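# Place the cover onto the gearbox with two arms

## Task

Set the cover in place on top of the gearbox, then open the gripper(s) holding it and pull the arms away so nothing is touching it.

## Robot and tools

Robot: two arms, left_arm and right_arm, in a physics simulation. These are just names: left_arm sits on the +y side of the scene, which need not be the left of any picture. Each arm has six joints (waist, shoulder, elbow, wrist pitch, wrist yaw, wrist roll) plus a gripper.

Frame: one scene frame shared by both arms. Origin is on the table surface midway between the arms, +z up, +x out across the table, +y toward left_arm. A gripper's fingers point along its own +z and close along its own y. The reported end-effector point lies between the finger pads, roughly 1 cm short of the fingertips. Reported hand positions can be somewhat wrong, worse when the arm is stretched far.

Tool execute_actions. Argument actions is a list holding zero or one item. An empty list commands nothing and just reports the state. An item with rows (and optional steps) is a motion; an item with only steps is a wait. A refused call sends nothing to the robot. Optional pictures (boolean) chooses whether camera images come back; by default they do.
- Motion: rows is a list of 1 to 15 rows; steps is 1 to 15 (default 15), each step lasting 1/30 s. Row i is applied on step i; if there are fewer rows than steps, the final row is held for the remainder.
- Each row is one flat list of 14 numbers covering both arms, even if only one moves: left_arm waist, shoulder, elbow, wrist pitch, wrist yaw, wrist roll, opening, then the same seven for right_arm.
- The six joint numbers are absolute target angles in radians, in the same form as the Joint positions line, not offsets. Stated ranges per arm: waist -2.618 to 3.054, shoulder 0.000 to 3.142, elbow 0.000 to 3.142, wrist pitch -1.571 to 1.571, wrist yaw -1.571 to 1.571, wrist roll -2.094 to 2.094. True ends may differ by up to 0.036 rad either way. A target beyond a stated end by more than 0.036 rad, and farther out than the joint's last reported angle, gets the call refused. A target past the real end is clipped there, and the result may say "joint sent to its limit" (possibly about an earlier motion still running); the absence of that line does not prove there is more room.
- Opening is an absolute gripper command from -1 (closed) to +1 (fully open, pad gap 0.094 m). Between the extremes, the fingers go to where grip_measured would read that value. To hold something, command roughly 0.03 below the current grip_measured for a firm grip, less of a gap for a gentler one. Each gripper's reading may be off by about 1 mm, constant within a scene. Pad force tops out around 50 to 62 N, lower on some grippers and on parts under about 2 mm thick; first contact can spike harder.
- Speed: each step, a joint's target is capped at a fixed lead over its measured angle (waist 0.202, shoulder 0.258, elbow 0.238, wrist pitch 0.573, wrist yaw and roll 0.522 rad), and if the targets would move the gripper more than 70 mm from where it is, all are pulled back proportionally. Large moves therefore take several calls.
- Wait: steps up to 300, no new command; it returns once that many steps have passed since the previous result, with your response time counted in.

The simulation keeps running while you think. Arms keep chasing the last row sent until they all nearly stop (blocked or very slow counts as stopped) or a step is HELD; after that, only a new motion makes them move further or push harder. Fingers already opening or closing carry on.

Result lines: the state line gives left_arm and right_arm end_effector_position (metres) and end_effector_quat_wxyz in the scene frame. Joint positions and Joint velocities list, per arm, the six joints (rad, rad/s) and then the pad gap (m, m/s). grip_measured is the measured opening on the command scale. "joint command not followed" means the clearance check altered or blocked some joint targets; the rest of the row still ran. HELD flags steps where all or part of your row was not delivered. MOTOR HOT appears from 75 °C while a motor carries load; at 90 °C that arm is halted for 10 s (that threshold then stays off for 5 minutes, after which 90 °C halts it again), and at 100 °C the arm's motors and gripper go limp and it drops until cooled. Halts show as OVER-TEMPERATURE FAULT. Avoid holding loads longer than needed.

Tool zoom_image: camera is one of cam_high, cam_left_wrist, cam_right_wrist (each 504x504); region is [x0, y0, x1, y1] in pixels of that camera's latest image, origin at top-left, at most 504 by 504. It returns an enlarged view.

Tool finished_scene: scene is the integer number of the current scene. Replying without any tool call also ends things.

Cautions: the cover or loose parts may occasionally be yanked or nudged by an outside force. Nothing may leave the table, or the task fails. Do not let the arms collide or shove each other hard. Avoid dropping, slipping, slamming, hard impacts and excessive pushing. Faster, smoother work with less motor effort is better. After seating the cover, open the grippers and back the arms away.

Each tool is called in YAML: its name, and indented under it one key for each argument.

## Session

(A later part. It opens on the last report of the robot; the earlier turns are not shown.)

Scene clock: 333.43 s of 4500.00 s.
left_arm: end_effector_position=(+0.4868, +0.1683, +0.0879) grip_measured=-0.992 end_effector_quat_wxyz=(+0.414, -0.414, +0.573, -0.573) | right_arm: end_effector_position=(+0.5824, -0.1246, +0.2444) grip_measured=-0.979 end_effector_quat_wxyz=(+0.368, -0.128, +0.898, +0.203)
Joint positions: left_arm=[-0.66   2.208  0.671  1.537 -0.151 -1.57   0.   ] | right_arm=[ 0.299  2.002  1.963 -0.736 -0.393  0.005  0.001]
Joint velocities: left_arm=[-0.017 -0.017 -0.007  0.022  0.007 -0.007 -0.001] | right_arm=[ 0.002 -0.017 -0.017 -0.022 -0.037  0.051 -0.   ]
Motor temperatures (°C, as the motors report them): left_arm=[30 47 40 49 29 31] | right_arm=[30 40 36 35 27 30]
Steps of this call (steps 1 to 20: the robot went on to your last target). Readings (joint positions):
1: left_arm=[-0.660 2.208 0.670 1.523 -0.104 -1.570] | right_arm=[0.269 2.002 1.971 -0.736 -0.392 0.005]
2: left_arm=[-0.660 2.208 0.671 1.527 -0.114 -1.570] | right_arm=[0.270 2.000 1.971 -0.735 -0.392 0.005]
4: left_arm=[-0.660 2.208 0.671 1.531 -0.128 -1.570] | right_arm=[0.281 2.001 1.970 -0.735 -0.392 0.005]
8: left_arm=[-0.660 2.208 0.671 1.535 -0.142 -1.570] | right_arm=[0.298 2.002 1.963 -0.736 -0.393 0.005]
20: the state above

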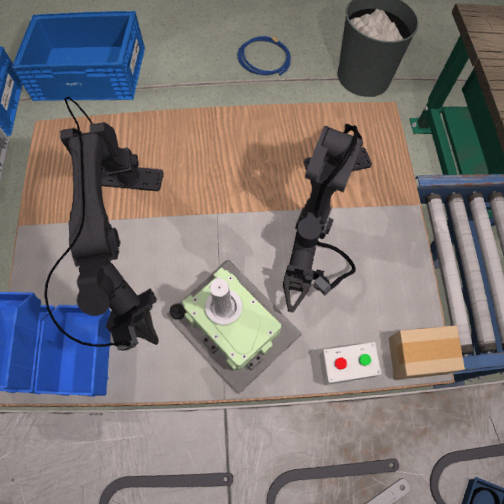

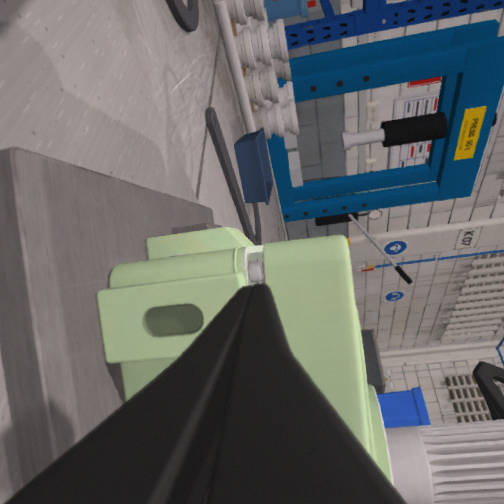

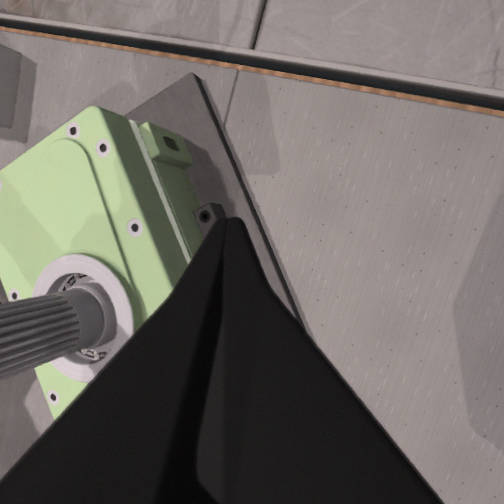

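Open fingers to see through.

execute_actions:
  actions:
    - {"rows":[[-0.66,2.22,0.70,1.56,-0.16,-1.57,0.5,0.3,2.0,1.95,-0.74,-0.4,0,-1]]}

zoom_image:
  camera: "cam_left_wrist"
  region: [190,220,330,504]

zoom_image:
  camera: "cam_left_wrist"
  region: [210,225,310,325]

Scene clock: 334.53 s of 4500.00 s.
left_arm: end_effector_position=(+0.4868, +0.1685, +0.0879) grip_measured=+0.498 end_effector_quat_wxyz=(+0.415, -0.414, +0.573, -0.573) | right_arm: end_effector_position=(+0.5824, -0.1246, +0.2444) grip_measured=-0.979 end_effector_quat_wxyz=(+0.368, -0.128, +0.898, +0.203)
Joint positions: left_arm=[-0.66   2.208  0.671  1.537 -0.152 -1.57   0.07 ] | right_arm=[ 0.299  2.002  1.963 -0.736 -0.393  0.005  0.001]
Joint velocities: left_arm=[ 0.012 -0.012 -0.002  0.066  0.051 -0.007  0.001] | right_arm=[-0.007  0.012 -0.002  0.037  0.037 -0.022 -0.001]
Motor temperatures (°C, as the motors report them): left_arm=[30 46 40 49 29 31] | right_arm=[30 40 36 35 27 30]
Steps of this call (steps 1 to 15: the robot went on to your last target; steps 16 to 18: nothing new was sent; steps 19 to 33: all 15 steps of this action). Readings (joint positions):
19: left_arm=[-0.660 2.208 0.671 1.537 -0.151 -1.570] | right_arm=[0.299 2.002 1.963 -0.736 -0.393 0.005]
20: left_arm=[-0.660 2.208 0.671 1.537 -0.151 -1.570] | right_arm=[0.299 2.002 1.963 -0.736 -0.393 0.005]
22: left_arm=[-0.660 2.208 0.671 1.537 -0.151 -1.570] | right_arm=[0.299 2.002 1.963 -0.736 -0.393 0.005]
26: left_arm=[-0.660 2.208 0.671 1.537 -0.151 -1.570] | right_arm=[0.299 2.002 1.963 -0.736 -0.393 0.005]
33: the state above

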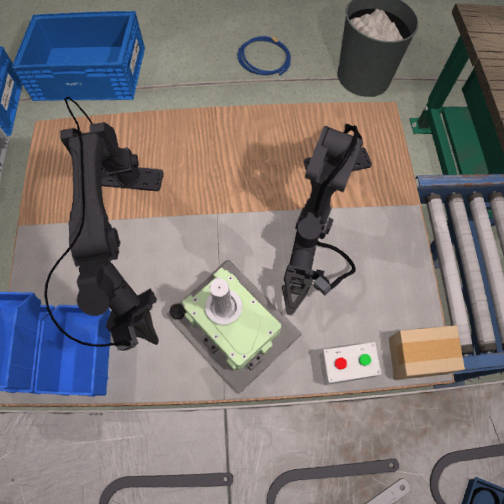

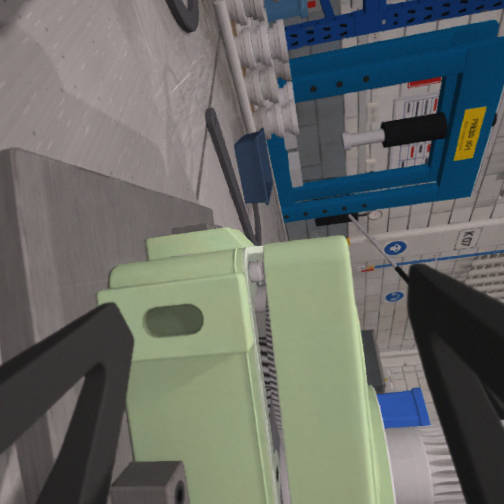

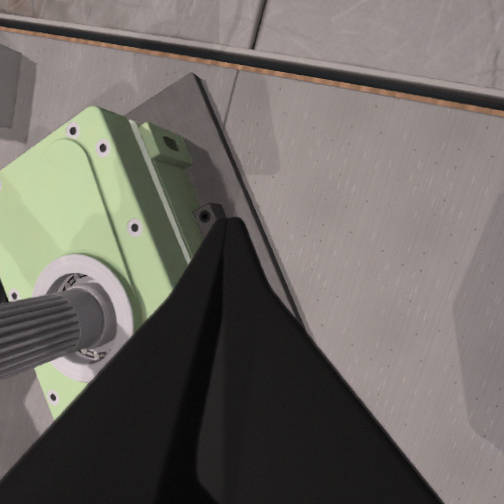

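Region (190, 220, 330, 504) of cam_left_wrist's 504x504 image, scaled by 1.775, with more detail than that image has; it fills the left 248 columns of this view, and the rest is white.

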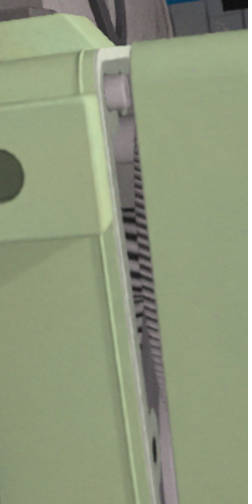

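Region (210, 225, 310, 325) of cam_left_wrist's 504x504 image, scaled by 5.040, with more detail than that image has.

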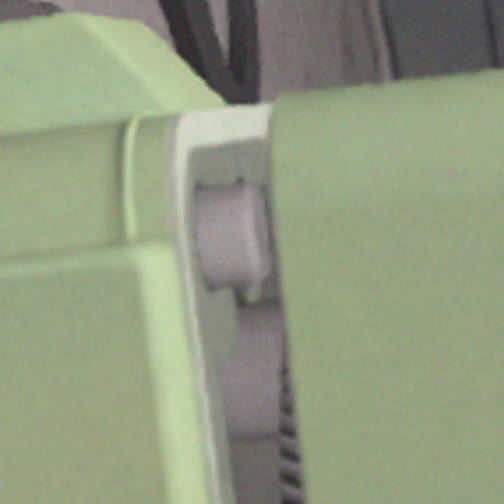

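execute_actions:
  actions:
    - {"rows":[[-0.62,2.1,0.8,1.3,-0.1,-1.3,-1,0.3,2.0,1.95,-0.74,-0.4,0,-1],[-0.6,2.0,0.9,1.1,-0.1,-1.1,-1,0.3,2.0,1.95,-0.74,-0.4,0,-1],[-0.58,1.9,1.0,0.9,0,-0.9,-1,0.3,2.0,1.95,-0.74,-0.4,0,-1],[-0.56,1.85,1.15,0.7,0,-0.7,-1,0.3,2.0,1.95,-0.74,-0.4,0,-1],[-0.55,1.85,1.3,0.4,0,-0.5,-1,0.3,2.0,1.95,-0.74,-0.4,0,-1],[-0.55,1.9,1.45,0.2,0,-0.3,-1,0.3,2.0,1.95,-0.74,-0.4,0,-1],[-0.55,1.95,1.6,0,0,-0.1,-1,0.3,2.0,1.95,-0.74,-0.4,0,-1],[-0.55,2.0,1.75,-0.2,0,0,-1,0.3,2.0,1.95,-0.74,-0.4,0,-1],[-0.55,2.1,1.9,-0.5,0,0,-1,0.3,2.0,1.95,-0.74,-0.4,0,-1],[-0.55,2.2,2.1,-0.85,0,0,-1,0.3,2.0,1.95,-0.74,-0.4,0,-1]]}
  pictures: false

execute_actions:
  actions:
    - {"steps":35}
  pictures: false

execute_actions:
  actions:
    - {"rows":[[-0.6,2.23,2.15,-0.85,0,0,-1,0.3,2.0,1.95,-0.74,-0.4,0,-1],[-0.64,2.26,2.2,-0.85,0,0,-1,0.3,2.0,1.95,-0.74,-0.4,0,-1],[-0.68,2.28,2.23,-0.85,0,0,-1,0.3,2.0,1.95,-0.74,-0.4,0,-1],[-0.71,2.3,2.25,-0.85,0,0,-1,0.3,2.0,1.95,-0.74,-0.4,0,-1],[-0.73,2.32,2.26,-0.85,0,0,-1,0.3,2.0,1.95,-0.74,-0.4,0,-1]]}

Scene clock: 337.23 s of 4500.00 s.
left_arm: end_effector_position=(+0.6417, +0.1434, +0.1908) grip_measured=-0.992 end_effector_quat_wxyz=(+0.571, -0.033, +0.788, -0.226) | right_arm: end_effector_position=(+0.5824, -0.1246, +0.2444) grip_measured=-0.979 end_effector_quat_wxyz=(+0.368, -0.128, +0.898, +0.203)
Joint positions: left_arm=[-0.551  2.164  1.577  0.339 -0.024 -0.425  0.   ] | right_arm=[ 0.299  2.002  1.963 -0.736 -0.393  0.005  0.001]
Joint velocities: left_arm=[ 0.007  1.111  2.244 -3.304  0.095  2.791  0.001] | right_arm=[-0.007  0.002 -0.002 -0.022 -0.007  0.022 -0.001]
Motor temperatures (°C, as the motors report them): left_arm=[30 46 40 49 29 31] | right_arm=[30 40 36 35 27 30]
Steps of this call (steps 1 to 15: the robot went on to your last target; steps 16 to 66: nothing new was sent; steps 67 to 81: all 15 steps of this action). Readings (joint positions):
67: left_arm=[-0.657 2.199 0.682 1.506 -0.146 -1.534] | right_arm=[0.299 2.002 1.963 -0.736 -0.393 0.005]
68: left_arm=[-0.650 2.178 0.712 1.430 -0.138 -1.476] | right_arm=[0.299 2.002 1.963 -0.736 -0.393 0.005]
70: left_arm=[-0.628 2.107 0.795 1.257 -0.107 -1.347] | right_arm=[0.299 2.002 1.963 -0.736 -0.393 0.005]
74: left_arm=[-0.569 1.972 1.060 0.862 -0.053 -0.997] | right_arm=[0.299 2.002 1.963 -0.736 -0.393 0.005]
81: the state above

Scene clock: 338.40 s of 4500.00 s.
left_arm: end_effector_position=(+0.5701, +0.1674, +0.1575) grip_measured=-0.992 end_effector_quat_wxyz=(+0.298, +0.167, +0.939, -0.051) | right_arm: end_effector_position=(+0.5824, -0.1246, +0.2444) grip_measured=-0.979 end_effector_quat_wxyz=(+0.368, -0.128, +0.898, +0.203)
Joint positions: left_arm=[-0.551  2.207  2.084 -0.835 -0.009 -0.006  0.   ] | right_arm=[ 0.299  2.002  1.963 -0.736 -0.393  0.005  0.001]
Joint velocities: left_arm=[-0.017  0.012  0.007  0.022 -0.081  0.022 -0.001] | right_arm=[-0.007  0.017 -0.002 -0.037  0.007 -0.037 -0.   ]
Motor temperatures (°C, as the motors report them): left_arm=[30 47 40 49 29 31] | right_arm=[30 40 36 35 27 30]
Steps of this call (steps 1 to 35: the robot went on to your last target). Readings (joint positions):
1: left_arm=[-0.551 2.197 1.652 0.227 -0.021 -0.341] | right_arm=[0.299 2.002 1.963 -0.736 -0.393 0.005]
2: left_arm=[-0.551 2.222 1.723 0.111 -0.018 -0.274] | right_arm=[0.299 2.002 1.963 -0.736 -0.393 0.005]
4: left_arm=[-0.551 2.251 1.859 -0.124 -0.013 -0.177] | right_arm=[0.299 2.002 1.963 -0.736 -0.393 0.005]
8: left_arm=[-0.551 2.231 2.051 -0.511 -0.010 -0.076] | right_arm=[0.299 2.002 1.963 -0.736 -0.393 0.005]
35: the state above

Scene clock: 338.90 s of 4500.00 s.
left_arm: end_effector_position=(+0.5457, +0.0567, +0.1451) grip_measured=-0.992 end_effector_quat_wxyz=(+0.298, +0.253, +0.917, -0.080) | right_arm: end_effector_position=(+0.5824, -0.1246, +0.2444) grip_measured=-0.979 end_effector_quat_wxyz=(+0.368, -0.128, +0.898, +0.203)
Joint positions: left_arm=[-0.74   2.326  2.227 -0.843 -0.011 -0.008  0.   ] | right_arm=[ 0.299  2.002  1.963 -0.736 -0.393  0.005  0.001]
Joint velocities: left_arm=[ 0.061 -0.002  0.007 -0.007  0.066  0.022  0.   ] | right_arm=[-0.007 -0.002  0.012 -0.139  0.037 -0.007 -0.001]
Motor temperatures (°C, as the motors report them): left_arm=[30 47 40 49 29 31] | right_arm=[30 40 36 35 27 30]
Steps of this call (steps 1 to 15: all 15 steps of this action). Readings (joint positions):
1: left_arm=[-0.554 2.210 2.090 -0.839 -0.009 -0.006] | right_arm=[0.299 2.002 1.963 -0.736 -0.393 0.005]
2: left_arm=[-0.561 2.221 2.112 -0.848 -0.011 -0.006] | right_arm=[0.299 2.002 1.963 -0.736 -0.393 0.005]
4: left_arm=[-0.598 2.257 2.173 -0.850 -0.016 -0.006] | right_arm=[0.299 2.002 1.963 -0.736 -0.393 0.005]
8: left_arm=[-0.716 2.309 2.227 -0.842 -0.009 -0.006] | right_arm=[0.299 2.002 1.963 -0.736 -0.393 0.005]
15: the state above

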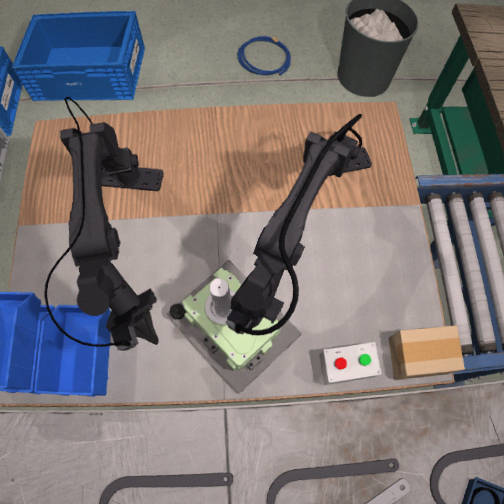

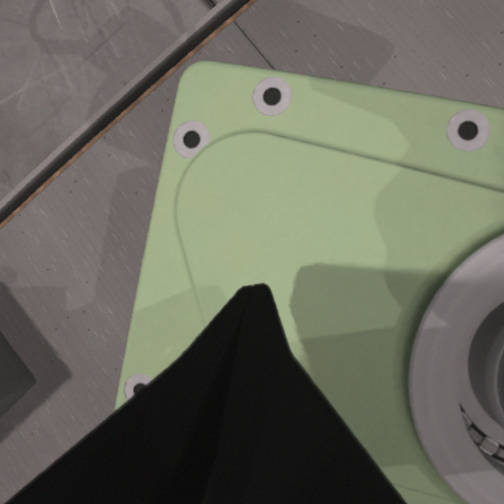

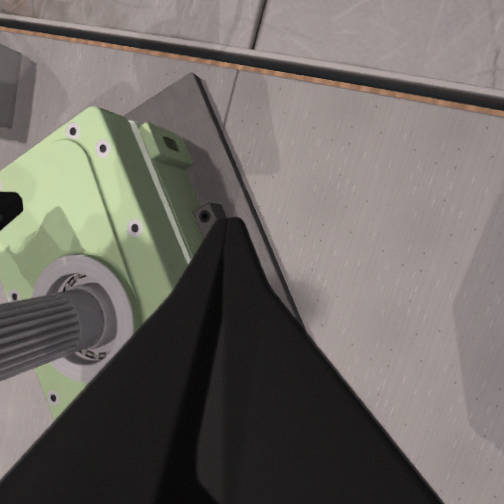

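execute_actions:
  actions:
    - {"rows":[[-0.74,2.33,2.24,-0.83,0,0,-1,0.3,2.0,1.95,-0.74,-0.4,0,-1],[-0.74,2.34,2.24,-0.83,0,0,-1,0.3,2.0,1.95,-0.74,-0.4,0,-1],[-0.74,2.35,2.24,-0.83,0,0,-1,0.3,2.0,1.95,-0.74,-0.4,0,-1],[-0.74,2.36,2.24,-0.83,0,0,-1,0.3,2.0,1.95,-0.74,-0.4,0,-1],[-0.74,2.37,2.24,-0.83,0,0,-1,0.3,2.0,1.95,-0.74,-0.4,0,-1],[-0.74,2.38,2.24,-0.83,0,0,-1,0.3,2.0,1.95,-0.74,-0.4,0,-1],[-0.74,2.39,2.24,-0.83,0,0,-1,0.3,2.0,1.95,-0.74,-0.4,0,-1],[-0.74,2.40,2.24,-0.83,0,0,-1,0.3,2.0,1.95,-0.74,-0.4,0,-1],[-0.74,2.42,2.24,-0.84,0,0,-1,0.3,2.0,1.95,-0.74,-0.4,0,-1],[-0.74,2.44,2.24,-0.86,0,0,-1,0.3,2.0,1.95,-0.74,-0.4,0,-1],[-0.74,2.46,2.24,-0.88,0,0,-1,0.3,2.0,1.95,-0.74,-0.4,0,-1],[-0.74,2.48,2.24,-0.9,0,0,-1,0.3,2.0,1.95,-0.74,-0.4,0,-1]]}
  pictures: false

execute_actions:
  actions:
    - {"rows":[[-0.72,2.48,2.24,-0.9,0,0,-1,0.3,2.0,1.95,-0.74,-0.4,0,-1],[-0.70,2.48,2.24,-0.9,0,0,-1,0.3,2.0,1.95,-0.74,-0.4,0,-1],[-0.68,2.46,2.24,-0.9,0,0,-1,0.3,2.0,1.95,-0.74,-0.4,0,-1],[-0.66,2.46,2.24,-0.9,0,0,-1,0.3,2.0,1.95,-0.74,-0.4,0,-1]],"steps":10}

Scene clock: 340.63 s of 4500.00 s.
left_arm: end_effector_position=(+0.5583, +0.0501, +0.1253) grip_measured=-0.992 end_effector_quat_wxyz=(+0.301, +0.253, +0.916, -0.082) | right_arm: end_effector_position=(+0.5824, -0.1246, +0.2444) grip_measured=-0.979 end_effector_quat_wxyz=(+0.368, -0.128, +0.898, +0.203)
Joint positions: left_arm=[-0.738  2.389  2.254 -0.8   -0.008 -0.005  0.   ] | right_arm=[ 0.299  2.002  1.963 -0.736 -0.393  0.005  0.001]
Joint velocities: left_arm=[ 0.002  0.022  0.046  0.081  0.022  0.022 -0.001] | right_arm=[ 0.017 -0.002  0.002  0.037  0.066 -0.037  0.   ]
Motor temperatures (°C, as the motors report them): left_arm=[30 47 40 48 29 31] | right_arm=[30 40 36 35 27 30]
Steps of this call (steps 1 to 15: the robot went on to your last target; steps 16 to 37: nothing new was sent; steps 38 to 52: all 15 steps of this action). Readings (joint positions):
38: left_arm=[-0.738 2.326 2.227 -0.843 -0.009 -0.006] | right_arm=[0.299 2.002 1.963 -0.736 -0.393 0.005]
39: left_arm=[-0.738 2.327 2.227 -0.843 -0.009 -0.006] | right_arm=[0.299 2.002 1.963 -0.736 -0.393 0.005]
41: left_arm=[-0.738 2.333 2.227 -0.843 -0.009 -0.006] | right_arm=[0.299 2.002 1.963 -0.736 -0.393 0.005]
45: left_arm=[-0.738 2.359 2.229 -0.828 -0.008 -0.006] | right_arm=[0.299 2.002 1.963 -0.736 -0.393 0.005]
52: the state above

Scene clock: 340.97 s of 4500.00 s.
left_arm: end_effector_position=(+0.5779, +0.0815, +0.1237) grip_measured=-0.992 end_effector_quat_wxyz=(+0.303, +0.226, +0.922, -0.083) | right_arm: end_effector_position=(+0.5824, -0.1246, +0.2444) grip_measured=-0.979 end_effector_quat_wxyz=(+0.368, -0.128, +0.898, +0.203)
Joint positions: left_arm=[-0.67   2.394  2.254 -0.793  0.016 -0.005  0.   ] | right_arm=[ 0.299  2.002  1.963 -0.736 -0.393  0.005  0.001]
Joint velocities: left_arm=[ 0.173  0.002  0.002 -0.037 -0.11  -0.081 -0.001] | right_arm=[-0.007 -0.002 -0.007 -0.037  0.022 -0.051 -0.001]
Motor temperatures (°C, as the motors report them): left_arm=[30 47 40 48 29 31] | right_arm=[30 40 36 35 27 30]
Steps of this call (steps 1 to 10: all 10 steps of this action). Readings (joint positions):
1: left_arm=[-0.737 2.390 2.254 -0.799 -0.008 -0.005] | right_arm=[0.299 2.002 1.963 -0.736 -0.393 0.005]
2: left_arm=[-0.736 2.390 2.254 -0.798 -0.005 -0.005] | right_arm=[0.299 2.002 1.963 -0.736 -0.393 0.005]
4: left_arm=[-0.725 2.390 2.254 -0.794 0.008 -0.005] | right_arm=[0.299 2.002 1.963 -0.736 -0.393 0.005]
8: left_arm=[-0.686 2.390 2.254 -0.790 0.018 -0.005] | right_arm=[0.299 2.002 1.963 -0.736 -0.393 0.005]
10: the state above

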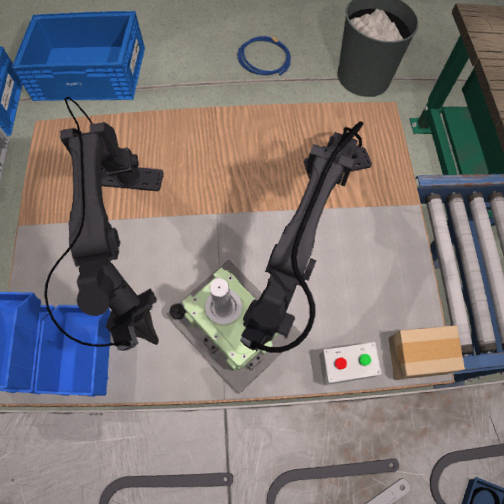

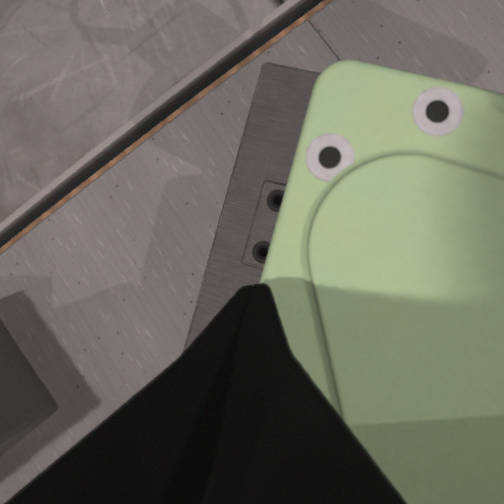

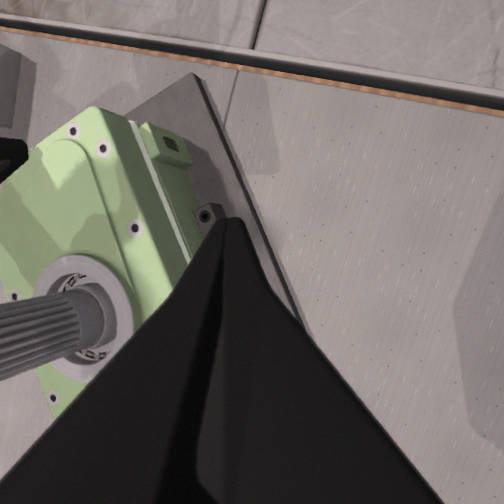

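execute_actions:
  actions:
    - {"rows":[[-0.66,2.25,2.24,-0.9,0,0,-1,0.3,2.0,1.95,-0.74,-0.4,0,-1]],"steps":15}

Scene clock: 343.77 s of 4500.00 s.
left_arm: end_effector_position=(+0.5583, +0.0980, +0.1874) grip_measured=-0.992 end_effector_quat_wxyz=(+0.323, +0.220, +0.917, -0.082) | right_arm: end_effector_position=(+0.5824, -0.1246, +0.2444) grip_measured=-0.979 end_effector_quat_wxyz=(+0.368, -0.128, +0.898, +0.203)
Joint positions: left_arm=[-0.663  2.25   2.237 -0.879  0.008 -0.005  0.   ] | right_arm=[ 0.299  2.002  1.963 -0.736 -0.393  0.005  0.001]
Joint velocities: left_arm=[-0.017  0.042  0.007  0.007  0.037  0.022 -0.001] | right_arm=[ 0.012 -0.012 -0.017 -0.007 -0.022 -0.007 -0.001]
Motor temperatures (°C, as the motors report them): left_arm=[30 47 39 47 29 31] | right_arm=[30 40 36 35 27 30]
Steps of this call (steps 1 to 15: the robot went on to your last target; steps 16 to 69: nothing new was sent; steps 70 to 84: all 15 steps of this action). Readings (joint positions):
70: left_arm=[-0.663 2.381 2.251 -0.795 0.013 -0.005] | right_arm=[0.299 2.002 1.963 -0.736 -0.393 0.005]
71: left_arm=[-0.663 2.365 2.242 -0.819 0.012 -0.005] | right_arm=[0.299 2.002 1.963 -0.736 -0.393 0.005]
73: left_arm=[-0.663 2.327 2.237 -0.860 0.010 -0.005] | right_arm=[0.299 2.002 1.963 -0.736 -0.393 0.005]
77: left_arm=[-0.663 2.259 2.237 -0.870 0.008 -0.005] | right_arm=[0.299 2.002 1.963 -0.736 -0.393 0.005]
84: the state above

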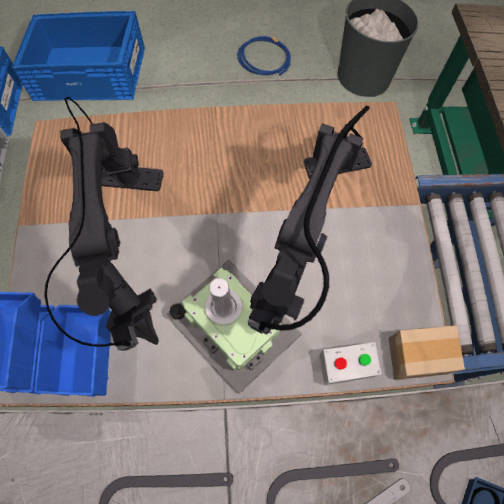

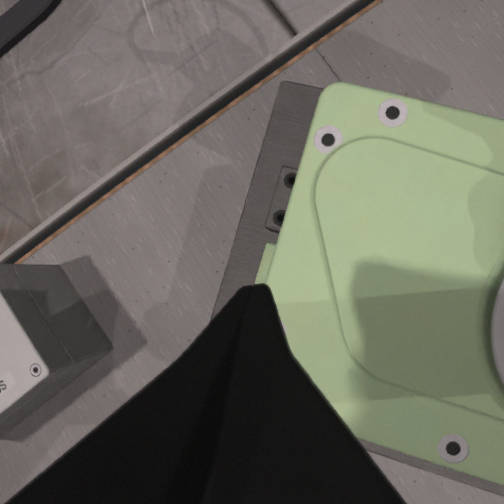

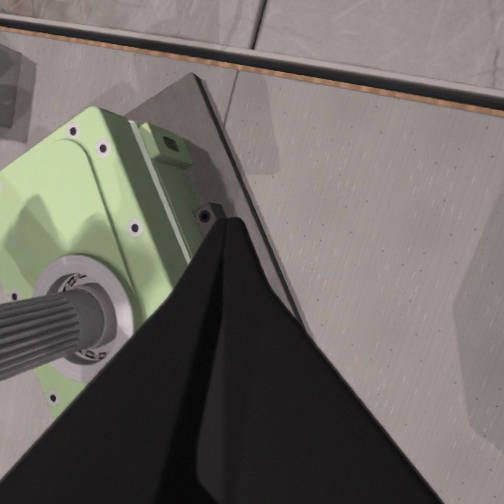

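zoom_image:
  camera: "cam_right_wrist"
  region: [60,70,260,270]

execute_actions:
  actions:
    - {"rows":[[-0.2,2.0,2.1,-0.9,0,0,-1,0.1,2.0,1.95,-0.74,-0.4,0,-1]],"steps":15}

execute_actions:
  actions:
    - {"steps":20}

zoom_image:
  camera: "cam_high"
  region: [150,250,320,400]

Region (60, 70, 260, 270) of cam_right_wrist's 504x504 image, scaled by 2.520, with more detail than that image has.

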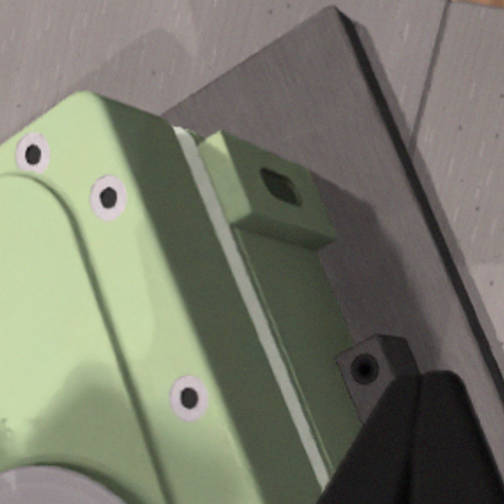

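Scene clock: 345.40 s of 4500.00 s.
left_arm: end_effector_position=(+0.5828, +0.3742, +0.2658) grip_measured=-0.992 end_effector_quat_wxyz=(+0.382, -0.008, +0.924, +0.004) | right_arm: end_effector_position=(+0.5986, -0.2356, +0.2442) grip_measured=-0.979 end_effector_quat_wxyz=(+0.387, -0.036, +0.907, +0.163)
Joint positions: left_arm=[-0.179  2.019  2.124 -0.892 -0.005 -0.005  0.   ] | right_arm=[ 0.095  2.002  1.963 -0.736 -0.389  0.004  0.001]
Joint velocities: left_arm=[ 0.608 -0.125 -0.037 -0.022 -0.286 -0.022  0.   ] | right_arm=[ 0.139  0.007  0.007 -0.007 -0.051 -0.022 -0.001]
Motor temperatures (°C, as the motors report them): left_arm=[30 48 39 47 29 31] | right_arm=[30 40 36 35 27 30]
Steps of this call (steps 1 to 15: the robot went on to your last target; steps 16 to 34: nothing new was sent; steps 35 to 49: all 15 steps of this action). Readings (joint positions):
35: left_arm=[-0.656 2.241 2.223 -0.879 0.011 -0.005] | right_arm=[0.287 2.002 1.963 -0.736 -0.400 0.005]
36: left_arm=[-0.646 2.222 2.197 -0.881 0.015 -0.005] | right_arm=[0.267 2.002 1.963 -0.736 -0.407 0.004]
38: left_arm=[-0.601 2.179 2.160 -0.892 0.017 -0.005] | right_arm=[0.195 2.002 1.963 -0.736 -0.409 0.004]
42: left_arm=[-0.461 2.100 2.135 -0.893 0.016 -0.005] | right_arm=[0.072 2.002 1.963 -0.736 -0.390 0.004]
49: the state above

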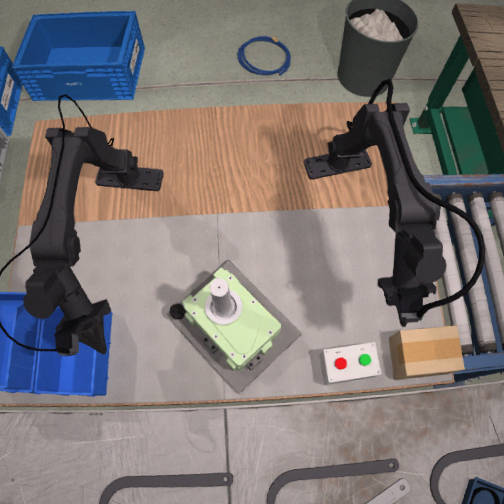

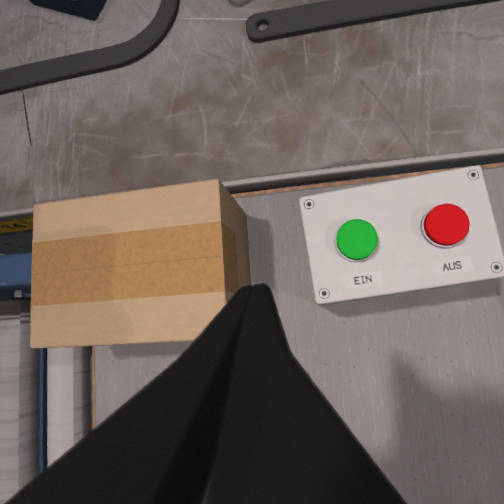

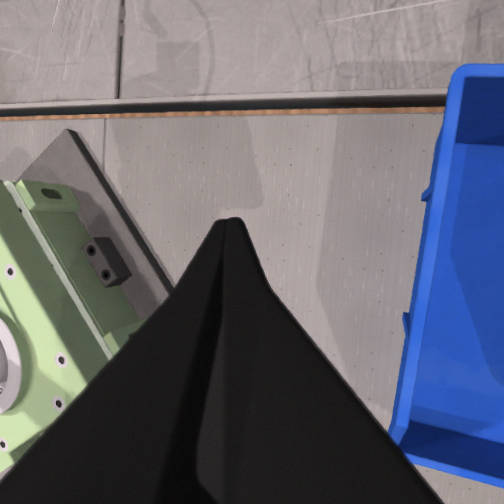

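Scene clock: 346.07 s of 4500.00 s.
left_arm: end_effector_position=(+0.5813, +0.3643, +0.2640) grip_measured=-0.992 end_effector_quat_wxyz=(+0.379, +0.000, +0.925, +0.001) | right_arm: end_effector_position=(+0.5984, -0.2324, +0.2443) grip_measured=-0.979 end_effector_quat_wxyz=(+0.386, -0.038, +0.907, +0.166)
Joint positions: left_arm=[-0.197  2.015  2.114 -0.892 -0.006 -0.005  0.   ] | right_arm=[ 0.1    2.002  1.963 -0.736 -0.392  0.004  0.001]
Joint velocities: left_arm=[-0.007 -0.007 -0.027 -0.007  0.007 -0.037  0.001] | right_arm=[-0.007  0.002  0.007  0.022 -0.022  0.007 -0.   ]
Motor temperatures (°C, as the motors report them): left_arm=[30 48 39 47 29 31] | right_arm=[30 40 36 35 27 30]
Steps of this call (steps 1 to 20: the robot went on to your last target). Readings (joint positions):
1: left_arm=[-0.164 2.016 2.124 -0.892 -0.011 -0.005] | right_arm=[0.099 2.002 1.963 -0.736 -0.391 0.004]
2: left_arm=[-0.161 2.015 2.123 -0.892 -0.014 -0.005] | right_arm=[0.100 2.002 1.963 -0.736 -0.392 0.004]
4: left_arm=[-0.169 2.015 2.121 -0.892 -0.015 -0.005] | right_arm=[0.100 2.002 1.963 -0.736 -0.392 0.004]
8: left_arm=[-0.195 2.015 2.114 -0.892 -0.009 -0.005] | right_arm=[0.100 2.002 1.963 -0.736 -0.392 0.004]
20: the state above

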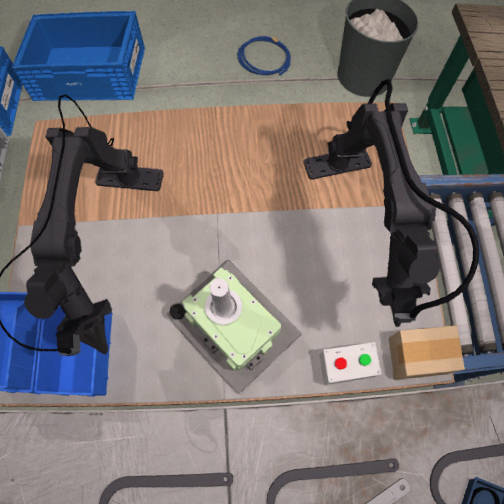

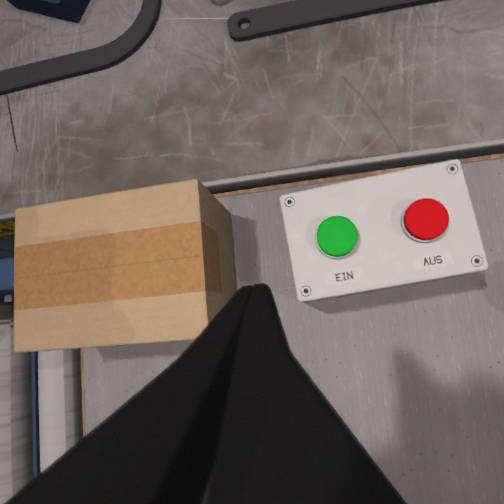

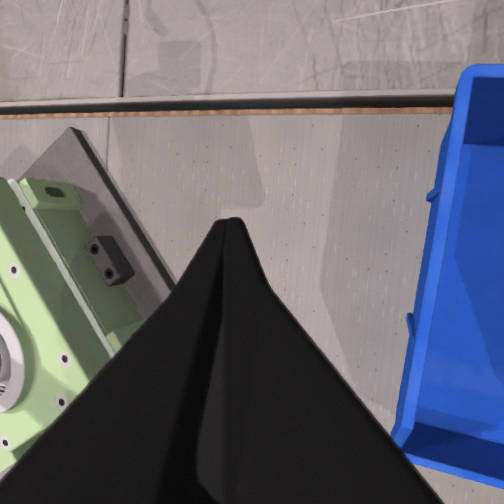

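Region (150, 250, 320, 400) of cam_high's 504x504 image, scaled by 2.965, with more detail than that image has; it fills the top 445 rows of this view, and the rest is white.

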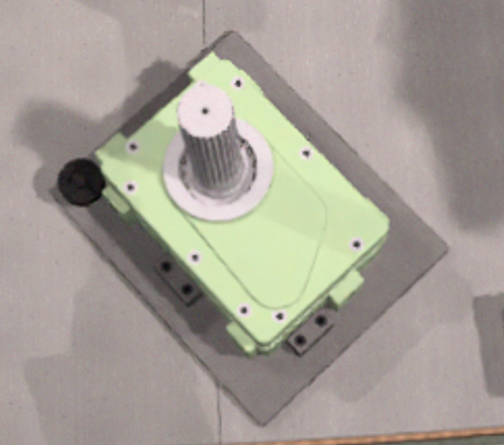

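execute_actions:
  actions:
    - {"rows":[[-0.2,2.0,2.1,-0.9,0,0,-1,0.3,2.2,2.2,-0.78,-0.4,0,-1],[-0.2,2.0,2.1,-0.9,0,0,-1,0.3,2.2,2.2,-0.78,-0.4,0,-1],[-0.2,2.0,2.1,-0.9,0,0,-1,0.3,2.2,2.2,-0.78,-0.4,0,-1],[-0.2,2.0,2.1,-0.9,0,0,-1,0.35,2.3,2.33,-0.78,-0.4,0,-1],[-0.2,2.0,2.1,-0.9,0,0,-1,0.4,2.3,2.33,-0.78,-0.4,0,-1],[-0.2,2.0,2.1,-0.9,0,0,-1,0.45,2.35,2.33,-0.78,-0.4,0,-1],[-0.2,2.0,2.1,-0.9,0,0,-1,0.5,2.4,2.33,-0.78,-0.4,0,-1]],"steps":15}
  pictures: false

execute_actions:
  actions:
    - {"rows":[[-0.2,2.0,2.1,-0.9,0,0,-1,0.5,2.44,2.33,-0.78,-0.4,0,-1],[-0.2,2.0,2.1,-0.9,0,0,-1,0.5,2.46,2.33,-0.78,-0.4,0,-1],[-0.2,2.0,2.1,-0.9,0,0,-1,0.5,2.49,2.33,-0.78,-0.4,0,-1]],"steps":15}

Scene clock: 348.40 s of 4500.00 s.
left_arm: end_effector_position=(+0.5813, +0.3643, +0.2640) grip_measured=-0.992 end_effector_quat_wxyz=(+0.379, +0.000, +0.925, +0.001) | right_arm: end_effector_position=(+0.6045, +0.0213, +0.1281) grip_measured=-0.980 end_effector_quat_wxyz=(+0.284, -0.225, +0.901, +0.240)
Joint positions: left_arm=[-0.197  2.015  2.114 -0.892 -0.006 -0.005  0.   ] | right_arm=[ 0.533  2.436  2.284 -0.749 -0.395  0.005  0.001]
Joint velocities: left_arm=[ 0.002  0.022 -0.007 -0.007  0.051 -0.037  0.001] | right_arm=[ 0.139  0.027  0.027 -0.066 -0.11   0.022 -0.001]
Motor temperatures (°C, as the motors report them): left_arm=[30 48 39 47 29 31] | right_arm=[30 40 36 35 27 30]
Steps of this call (steps 1 to 15: the robot went on to your last target; steps 16 to 55: nothing new was sent; steps 56 to 70: all 15 steps of this action). Readings (joint positions):
56: left_arm=[-0.197 2.015 2.114 -0.892 -0.006 -0.005] | right_arm=[0.111 2.018 1.988 -0.755 -0.388 0.004]
57: left_arm=[-0.197 2.015 2.114 -0.892 -0.006 -0.005] | right_arm=[0.128 2.049 2.036 -0.762 -0.383 0.004]
59: left_arm=[-0.197 2.015 2.114 -0.892 -0.006 -0.005] | right_arm=[0.189 2.120 2.121 -0.757 -0.381 0.004]
63: left_arm=[-0.197 2.015 2.114 -0.892 -0.006 -0.005] | right_arm=[0.337 2.262 2.234 -0.745 -0.382 0.004]
70: the state above

Scene clock: 348.90 s of 4500.00 s.
left_arm: end_effector_position=(+0.5813, +0.3643, +0.2640) grip_measured=-0.992 end_effector_quat_wxyz=(+0.379, +0.000, +0.925, +0.001) | right_arm: end_effector_position=(+0.6118, +0.0007, +0.0900) grip_measured=-0.980 end_effector_quat_wxyz=(+0.252, -0.204, +0.917, +0.232)
Joint positions: left_arm=[-0.197  2.015  2.114 -0.892 -0.006 -0.005  0.   ] | right_arm=[ 0.497  2.506  2.303 -0.775 -0.397  0.004  0.001]
Joint velocities: left_arm=[-0.007  0.007  0.002 -0.037  0.022 -0.022  0.   ] | right_arm=[-0.012 -0.012  0.007 -0.051 -0.037  0.037  0.   ]
Motor temperatures (°C, as the motors report them): left_arm=[30 48 38 47 29 31] | right_arm=[30 41 36 35 27 30]
Steps of this call (steps 1 to 15: all 15 steps of this action). Readings (joint positions):
1: left_arm=[-0.197 2.015 2.114 -0.892 -0.006 -0.005] | right_arm=[0.535 2.437 2.284 -0.755 -0.398 0.005]
2: left_arm=[-0.197 2.015 2.114 -0.892 -0.006 -0.005] | right_arm=[0.534 2.439 2.287 -0.759 -0.399 0.005]
4: left_arm=[-0.197 2.015 2.114 -0.892 -0.006 -0.005] | right_arm=[0.524 2.453 2.299 -0.760 -0.399 0.005]
8: left_arm=[-0.197 2.015 2.114 -0.892 -0.006 -0.005] | right_arm=[0.501 2.482 2.303 -0.760 -0.399 0.004]
15: the state above

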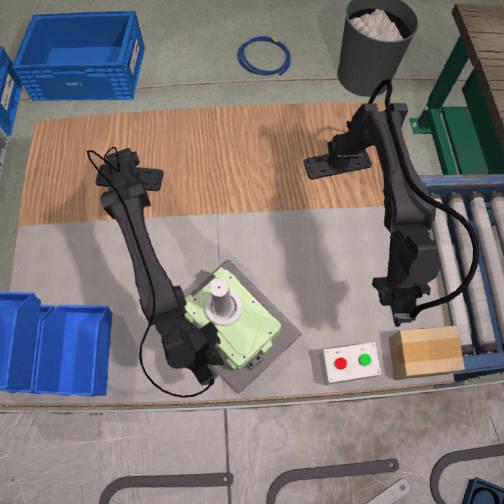

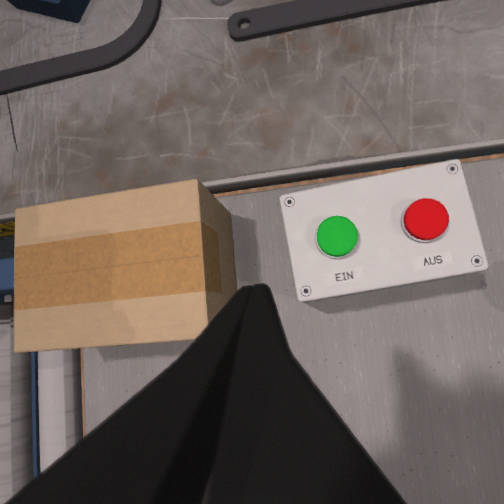

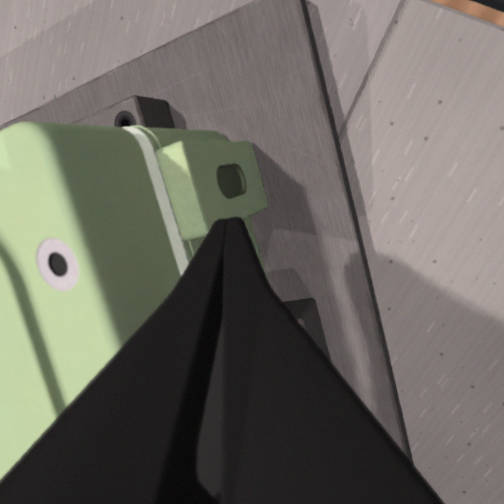

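execute_actions:
  actions:
    - {"rows":[[-0.3,1.85,0.85,1.1,-0.16,-1.57,0.5,0.51,2.455,2.33,-0.78,-0.4,0,-1]],"steps":15}
  pictures: false

execute_actions:
  actions:
    - {"steps":60}
  pictures: false

execute_actions:
  actions:
    - {"rows":[[-0.66,1.9,0.8,1.15,-0.16,-1.57,0.5,0.52,2.455,2.33,-0.78,-0.4,0,-1]],"steps":15}
  pictures: false

execute_actions:
  actions:
    - {"rows":[[-0.66,2.0,0.77,1.3,-0.16,-1.57,0.5,0.525,2.455,2.33,-0.78,-0.4,0,-1],[-0.66,2.0,0.77,1.3,-0.16,-1.57,0.5,0.525,2.455,2.33,-0.78,-0.4,0,-1],[-0.66,2.0,0.77,1.3,-0.16,-1.57,0.5,0.525,2.455,2.33,-0.78,-0.4,0,-1],[-0.66,2.1,0.73,1.45,-0.16,-1.57,0.5,0.53,2.455,2.33,-0.78,-0.4,0,-1],[-0.66,2.1,0.73,1.45,-0.16,-1.57,0.5,0.53,2.455,2.33,-0.78,-0.4,0,-1],[-0.66,2.1,0.73,1.45,-0.16,-1.57,0.5,0.53,2.455,2.33,-0.78,-0.4,0,-1],[-0.66,2.1,0.73,1.56,-0.16,-1.57,0.5,0.53,2.455,2.33,-0.78,-0.4,0,-1],[-0.66,2.21,0.70,1.56,-0.16,-1.57,0.5,0.53,2.455,2.33,-0.78,-0.4,0,-1]],"steps":15}
  pictures: false

execute_actions:
  actions:
    - {"steps":20}

Scene clock: 350.97 s of 4500.00 s.
left_arm: end_effector_position=(+0.5685, +0.3295, +0.1609) grip_measured=+0.498 end_effector_quat_wxyz=(+0.500, -0.488, +0.606, -0.380) | right_arm: end_effector_position=(+0.6105, +0.0040, +0.1001) grip_measured=-0.980 end_effector_quat_wxyz=(+0.259, -0.208, +0.914, +0.234)
Joint positions: left_arm=[-0.308  1.862  0.945  0.702 -0.142 -1.359  0.07 ] | right_arm=[ 0.503  2.489  2.303 -0.776 -0.397  0.004  0.001]
Joint velocities: left_arm=[-0.007  0.159 -1.976  2.088 -0.051 -1.443 -0.   ] | right_arm=[-0.002 -0.012 -0.012 -0.022 -0.095 -0.081  0.   ]
Motor temperatures (°C, as the motors report them): left_arm=[29 49 38 47 29 31] | right_arm=[30 42 36 35 27 30]
Steps of this call (steps 1 to 15: the robot went on to your last target; steps 16 to 47: nothing new was sent; steps 48 to 62: all 15 steps of this action). Readings (joint positions):
48: left_arm=[-0.206 1.993 2.065 -0.822 -0.027 -0.072] | right_arm=[0.497 2.505 2.303 -0.775 -0.397 0.004]
49: left_arm=[-0.219 1.955 1.979 -0.709 -0.058 -0.170] | right_arm=[0.498 2.504 2.303 -0.776 -0.397 0.004]
51: left_arm=[-0.261 1.887 1.814 -0.495 -0.095 -0.368] | right_arm=[0.500 2.500 2.303 -0.776 -0.397 0.004]
55: left_arm=[-0.310 1.836 1.513 -0.031 -0.119 -0.761] | right_arm=[0.503 2.491 2.303 -0.776 -0.397 0.004]
62: the state above

Scene clock: 352.97 s of 4500.00 s.
left_arm: end_effector_position=(+0.5559, +0.3328, +0.2026) grip_measured=+0.498 end_effector_quat_wxyz=(+0.518, -0.499, +0.479, -0.504) | right_arm: end_effector_position=(+0.6105, +0.0040, +0.1001) grip_measured=-0.980 end_effector_quat_wxyz=(+0.259, -0.208, +0.914, +0.234)
Joint positions: left_arm=[-0.308  1.867  0.835  1.077 -0.152 -1.57   0.07 ] | right_arm=[ 0.503  2.489  2.303 -0.776 -0.397  0.004  0.001]
Joint velocities: left_arm=[ 0.012 -0.022 -0.032  0.051 -0.022 -0.051  0.001] | right_arm=[ 0.007 -0.012 -0.012  0.022  0.022  0.022  0.   ]
Motor temperatures (°C, as the motors report them): left_arm=[29 48 38 47 29 31] | right_arm=[30 43 36 35 27 30]
Steps of this call (steps 1 to 45: the robot went on to your last target; steps 46 to 60: nothing new was sent). Readings (joint positions):
1: left_arm=[-0.308 1.869 0.890 0.760 -0.144 -1.402] | right_arm=[0.503 2.489 2.303 -0.776 -0.397 0.004]
2: left_arm=[-0.308 1.877 0.856 0.801 -0.146 -1.437] | right_arm=[0.503 2.489 2.303 -0.776 -0.397 0.004]
4: left_arm=[-0.308 1.886 0.835 0.864 -0.148 -1.486] | right_arm=[0.503 2.489 2.303 -0.776 -0.397 0.004]
8: left_arm=[-0.308 1.874 0.835 0.992 -0.149 -1.536] | right_arm=[0.503 2.489 2.303 -0.776 -0.397 0.004]
60: the state above
All arms were judged still, so your last target was given up. Only a new action makes them travel on or press farther. Fingers that are still opening or closing keep moving.

Scene clock: 353.47 s of 4500.00 s.
left_arm: end_effector_position=(+0.5089, +0.1505, +0.1901) grip_measured=+0.498 end_effector_quat_wxyz=(+0.417, -0.404, +0.563, -0.588) | right_arm: end_effector_position=(+0.6086, +0.0082, +0.0999) grip_measured=-0.980 end_effector_quat_wxyz=(+0.259, -0.211, +0.913, +0.233)
Joint positions: left_arm=[-0.671  1.899  0.816  1.121 -0.15  -1.57   0.07 ] | right_arm=[ 0.511  2.489  2.303 -0.776 -0.393  0.004  0.001]
Joint velocities: left_arm=[ 0.09  -0.002 -0.002  0.11  -0.037  0.007  0.002] | right_arm=[ 0.012  0.002 -0.007 -0.007 -0.066  0.051 -0.   ]
Motor temperatures (°C, as the motors report them): left_arm=[29 48 38 47 29 31] | right_arm=[30 43 36 35 27 30]
Steps of this call (steps 1 to 15: all 15 steps of this action). Readings (joint positions):
1: left_arm=[-0.322 1.870 0.835 1.082 -0.163 -1.570] | right_arm=[0.504 2.489 2.303 -0.776 -0.397 0.004]
2: left_arm=[-0.351 1.874 0.835 1.092 -0.173 -1.570] | right_arm=[0.505 2.489 2.303 -0.776 -0.397 0.004]
4: left_arm=[-0.444 1.884 0.835 1.102 -0.175 -1.570] | right_arm=[0.508 2.489 2.303 -0.776 -0.397 0.004]
8: left_arm=[-0.642 1.897 0.826 1.113 -0.160 -1.570] | right_arm=[0.511 2.489 2.303 -0.776 -0.394 0.004]
15: the state above

Scene clock: 353.97 s of 4500.00 s.
left_arm: end_effector_position=(+0.4920, +0.1614, +0.0733) grip_measured=+0.498 end_effector_quat_wxyz=(+0.404, -0.420, +0.589, -0.559) | right_arm: end_effector_position=(+0.6086, +0.0085, +0.0996) grip_measured=-0.980 end_effector_quat_wxyz=(+0.259, -0.211, +0.914, +0.231)
Joint positions: left_arm=[-0.668  2.23   0.706  1.475 -0.152 -1.572  0.07 ] | right_arm=[ 0.513  2.489  2.303 -0.776 -0.388  0.004  0.001]
Joint velocities: left_arm=[ 0.022 -0.017 -0.007  0.432 -0.022  0.007 -0.001] | right_arm=[-0.017 -0.022 -0.007 -0.037 -0.051  0.037 -0.   ]
Motor temperatures (°C, as the motors report them): left_arm=[29 48 38 47 29 31] | right_arm=[30 43 36 35 27 30]
Steps of this call (steps 1 to 15: all 15 steps of this action). Readings (joint positions):
1: left_arm=[-0.669 1.910 0.813 1.148 -0.151 -1.570] | right_arm=[0.511 2.489 2.303 -0.776 -0.393 0.004]
2: left_arm=[-0.668 1.929 0.811 1.191 -0.152 -1.570] | right_arm=[0.511 2.489 2.303 -0.776 -0.393 0.004]
4: left_arm=[-0.668 1.981 0.797 1.258 -0.152 -1.570] | right_arm=[0.512 2.489 2.303 -0.776 -0.393 0.004]
8: left_arm=[-0.668 2.117 0.744 1.391 -0.152 -1.571] | right_arm=[0.513 2.489 2.303 -0.776 -0.389 0.004]
15: the state above

Scene clock: 354.63 s of 4500.00 s.
left_arm: end_effector_position=(+0.4922, +0.1612, +0.0888) grip_measured=+0.498 end_effector_quat_wxyz=(+0.414, -0.410, +0.570, -0.579) | right_arm: end_effector_position=(+0.6086, +0.0084, +0.0996) grip_measured=-0.980 end_effector_quat_wxyz=(+0.259, -0.211, +0.914, +0.231)
Joint positions: left_arm=[-0.668  2.23   0.706  1.537 -0.152 -1.572  0.07 ] | right_arm=[ 0.513  2.489  2.303 -0.776 -0.388  0.004  0.001]
Joint velocities: left_arm=[ 0.002 -0.002  0.002  0.022  0.022 -0.022 -0.001] | right_arm=[-0.012 -0.027  0.002  0.007  0.022 -0.022 -0.001]
Motor temperatures (°C, as the motors report them): left_arm=[29 48 38 48 29 31] | right_arm=[30 44 36 35 27 30]
Steps of this call (steps 1 to 20: the robot went on to your last target). Readings (joint positions):
1: left_arm=[-0.668 2.230 0.706 1.490 -0.152 -1.572] | right_arm=[0.513 2.489 2.303 -0.776 -0.388 0.004]
2: left_arm=[-0.668 2.230 0.706 1.502 -0.152 -1.572] | right_arm=[0.513 2.489 2.303 -0.776 -0.388 0.004]
4: left_arm=[-0.668 2.230 0.706 1.517 -0.152 -1.572] | right_arm=[0.513 2.489 2.303 -0.776 -0.388 0.004]
8: left_arm=[-0.668 2.230 0.706 1.530 -0.152 -1.572] | right_arm=[0.513 2.489 2.303 -0.776 -0.388 0.004]
20: the state above

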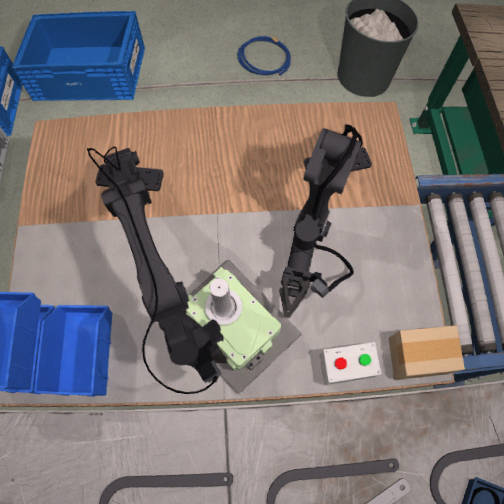

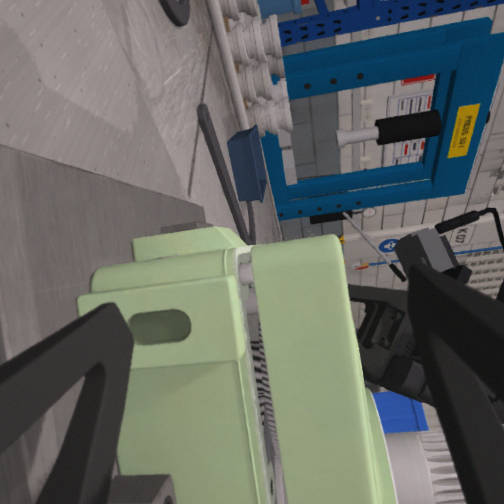

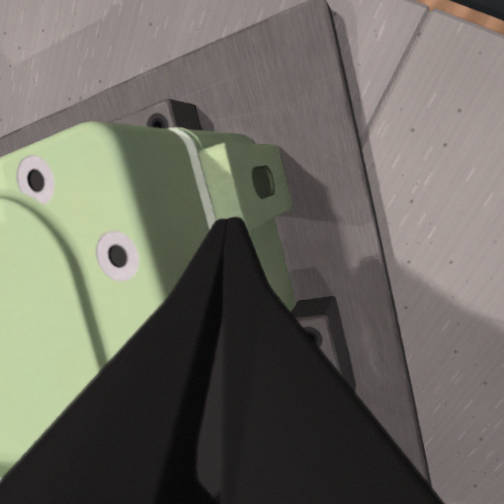

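execute_actions:
  actions:
    - {"rows":[[-0.66,2.21,0.70,1.56,-0.16,-1.57,0.5,0.55,2.455,2.33,-0.78,-0.42,0,-1],[-0.66,2.21,0.70,1.56,-0.16,-1.57,0.5,0.56,2.455,2.33,-0.78,-0.44,0,-1],[-0.66,2.21,0.70,1.56,-0.16,-1.57,0.5,0.57,2.455,2.33,-0.78,-0.46,0,-1],[-0.66,2.21,0.70,1.56,-0.16,-1.57,0.5,0.58,2.455,2.33,-0.78,-0.48,0,-1],[-0.66,2.21,0.70,1.56,-0.16,-1.57,0.5,0.59,2.455,2.33,-0.78,-0.52,0,-1]],"steps":15}

zoom_image:
  camera: "cam_left_wrist"
  region: [200,220,350,370]

Scene clock: 356.30 s of 4500.00 s.
left_arm: end_effector_position=(+0.4922, +0.1612, +0.0889) grip_measured=+0.498 end_effector_quat_wxyz=(+0.414, -0.410, +0.570, -0.579) | right_arm: end_effector_position=(+0.6112, +0.0190, +0.1108) grip_measured=-0.980 end_effector_quat_wxyz=(+0.279, -0.224, +0.903, +0.237)
Joint positions: left_arm=[-0.668  2.23   0.706  1.538 -0.152 -1.572  0.07 ] | right_arm=[ 0.526  2.479  2.303 -0.739 -0.394 -0.002  0.001]
Joint velocities: left_arm=[ 0.002 -0.002 -0.007  0.007  0.007  0.037 -0.001] | right_arm=[-0.002 -0.002  0.007  0.037 -0.007 -0.022 -0.001]
Motor temperatures (°C, as the motors report them): left_arm=[29 48 37 48 29 31] | right_arm=[30 45 36 35 27 30]
Steps of this call (steps 1 to 15: the robot went on to your last target; steps 16 to 35: nothing new was sent; steps 36 to 50: all 15 steps of this action). Readings (joint positions):
36: left_arm=[-0.668 2.230 0.706 1.538 -0.152 -1.572] | right_arm=[0.515 2.489 2.303 -0.776 -0.388 0.004]
37: left_arm=[-0.668 2.230 0.706 1.538 -0.152 -1.572] | right_arm=[0.516 2.489 2.303 -0.775 -0.386 0.003]
39: left_arm=[-0.668 2.230 0.706 1.538 -0.152 -1.572] | right_arm=[0.519 2.489 2.303 -0.769 -0.385 0.001]
43: left_arm=[-0.668 2.230 0.706 1.538 -0.152 -1.572] | right_arm=[0.523 2.485 2.303 -0.750 -0.392 -0.002]
50: the state above

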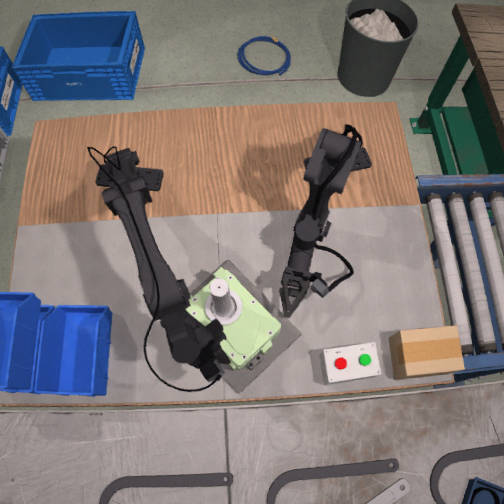

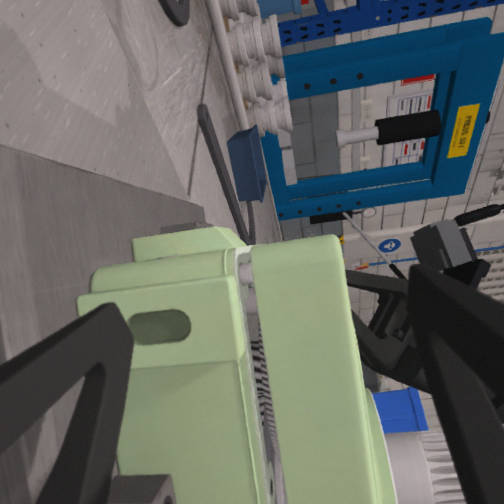

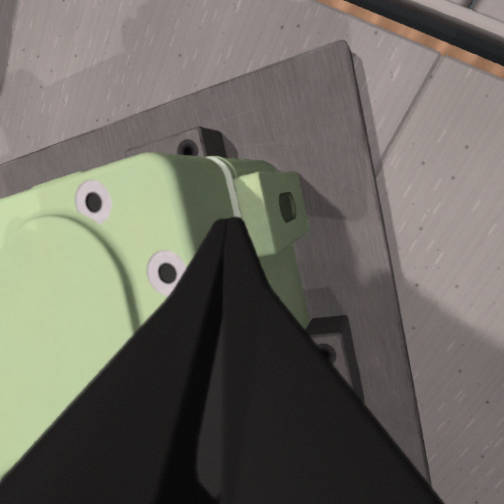

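Region (200, 220, 350, 370) of cam_left_wrist's 504x504 image, scaled by 3.360, with more detail than that image has.

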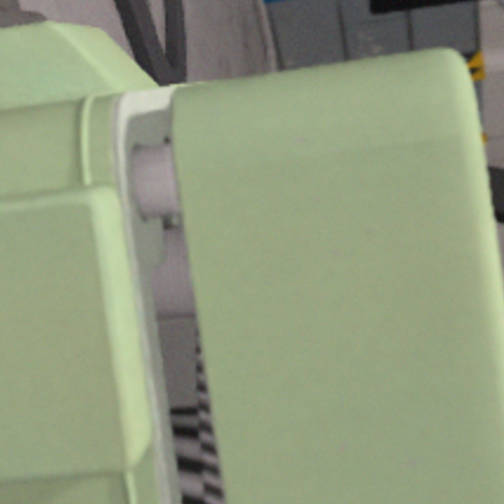

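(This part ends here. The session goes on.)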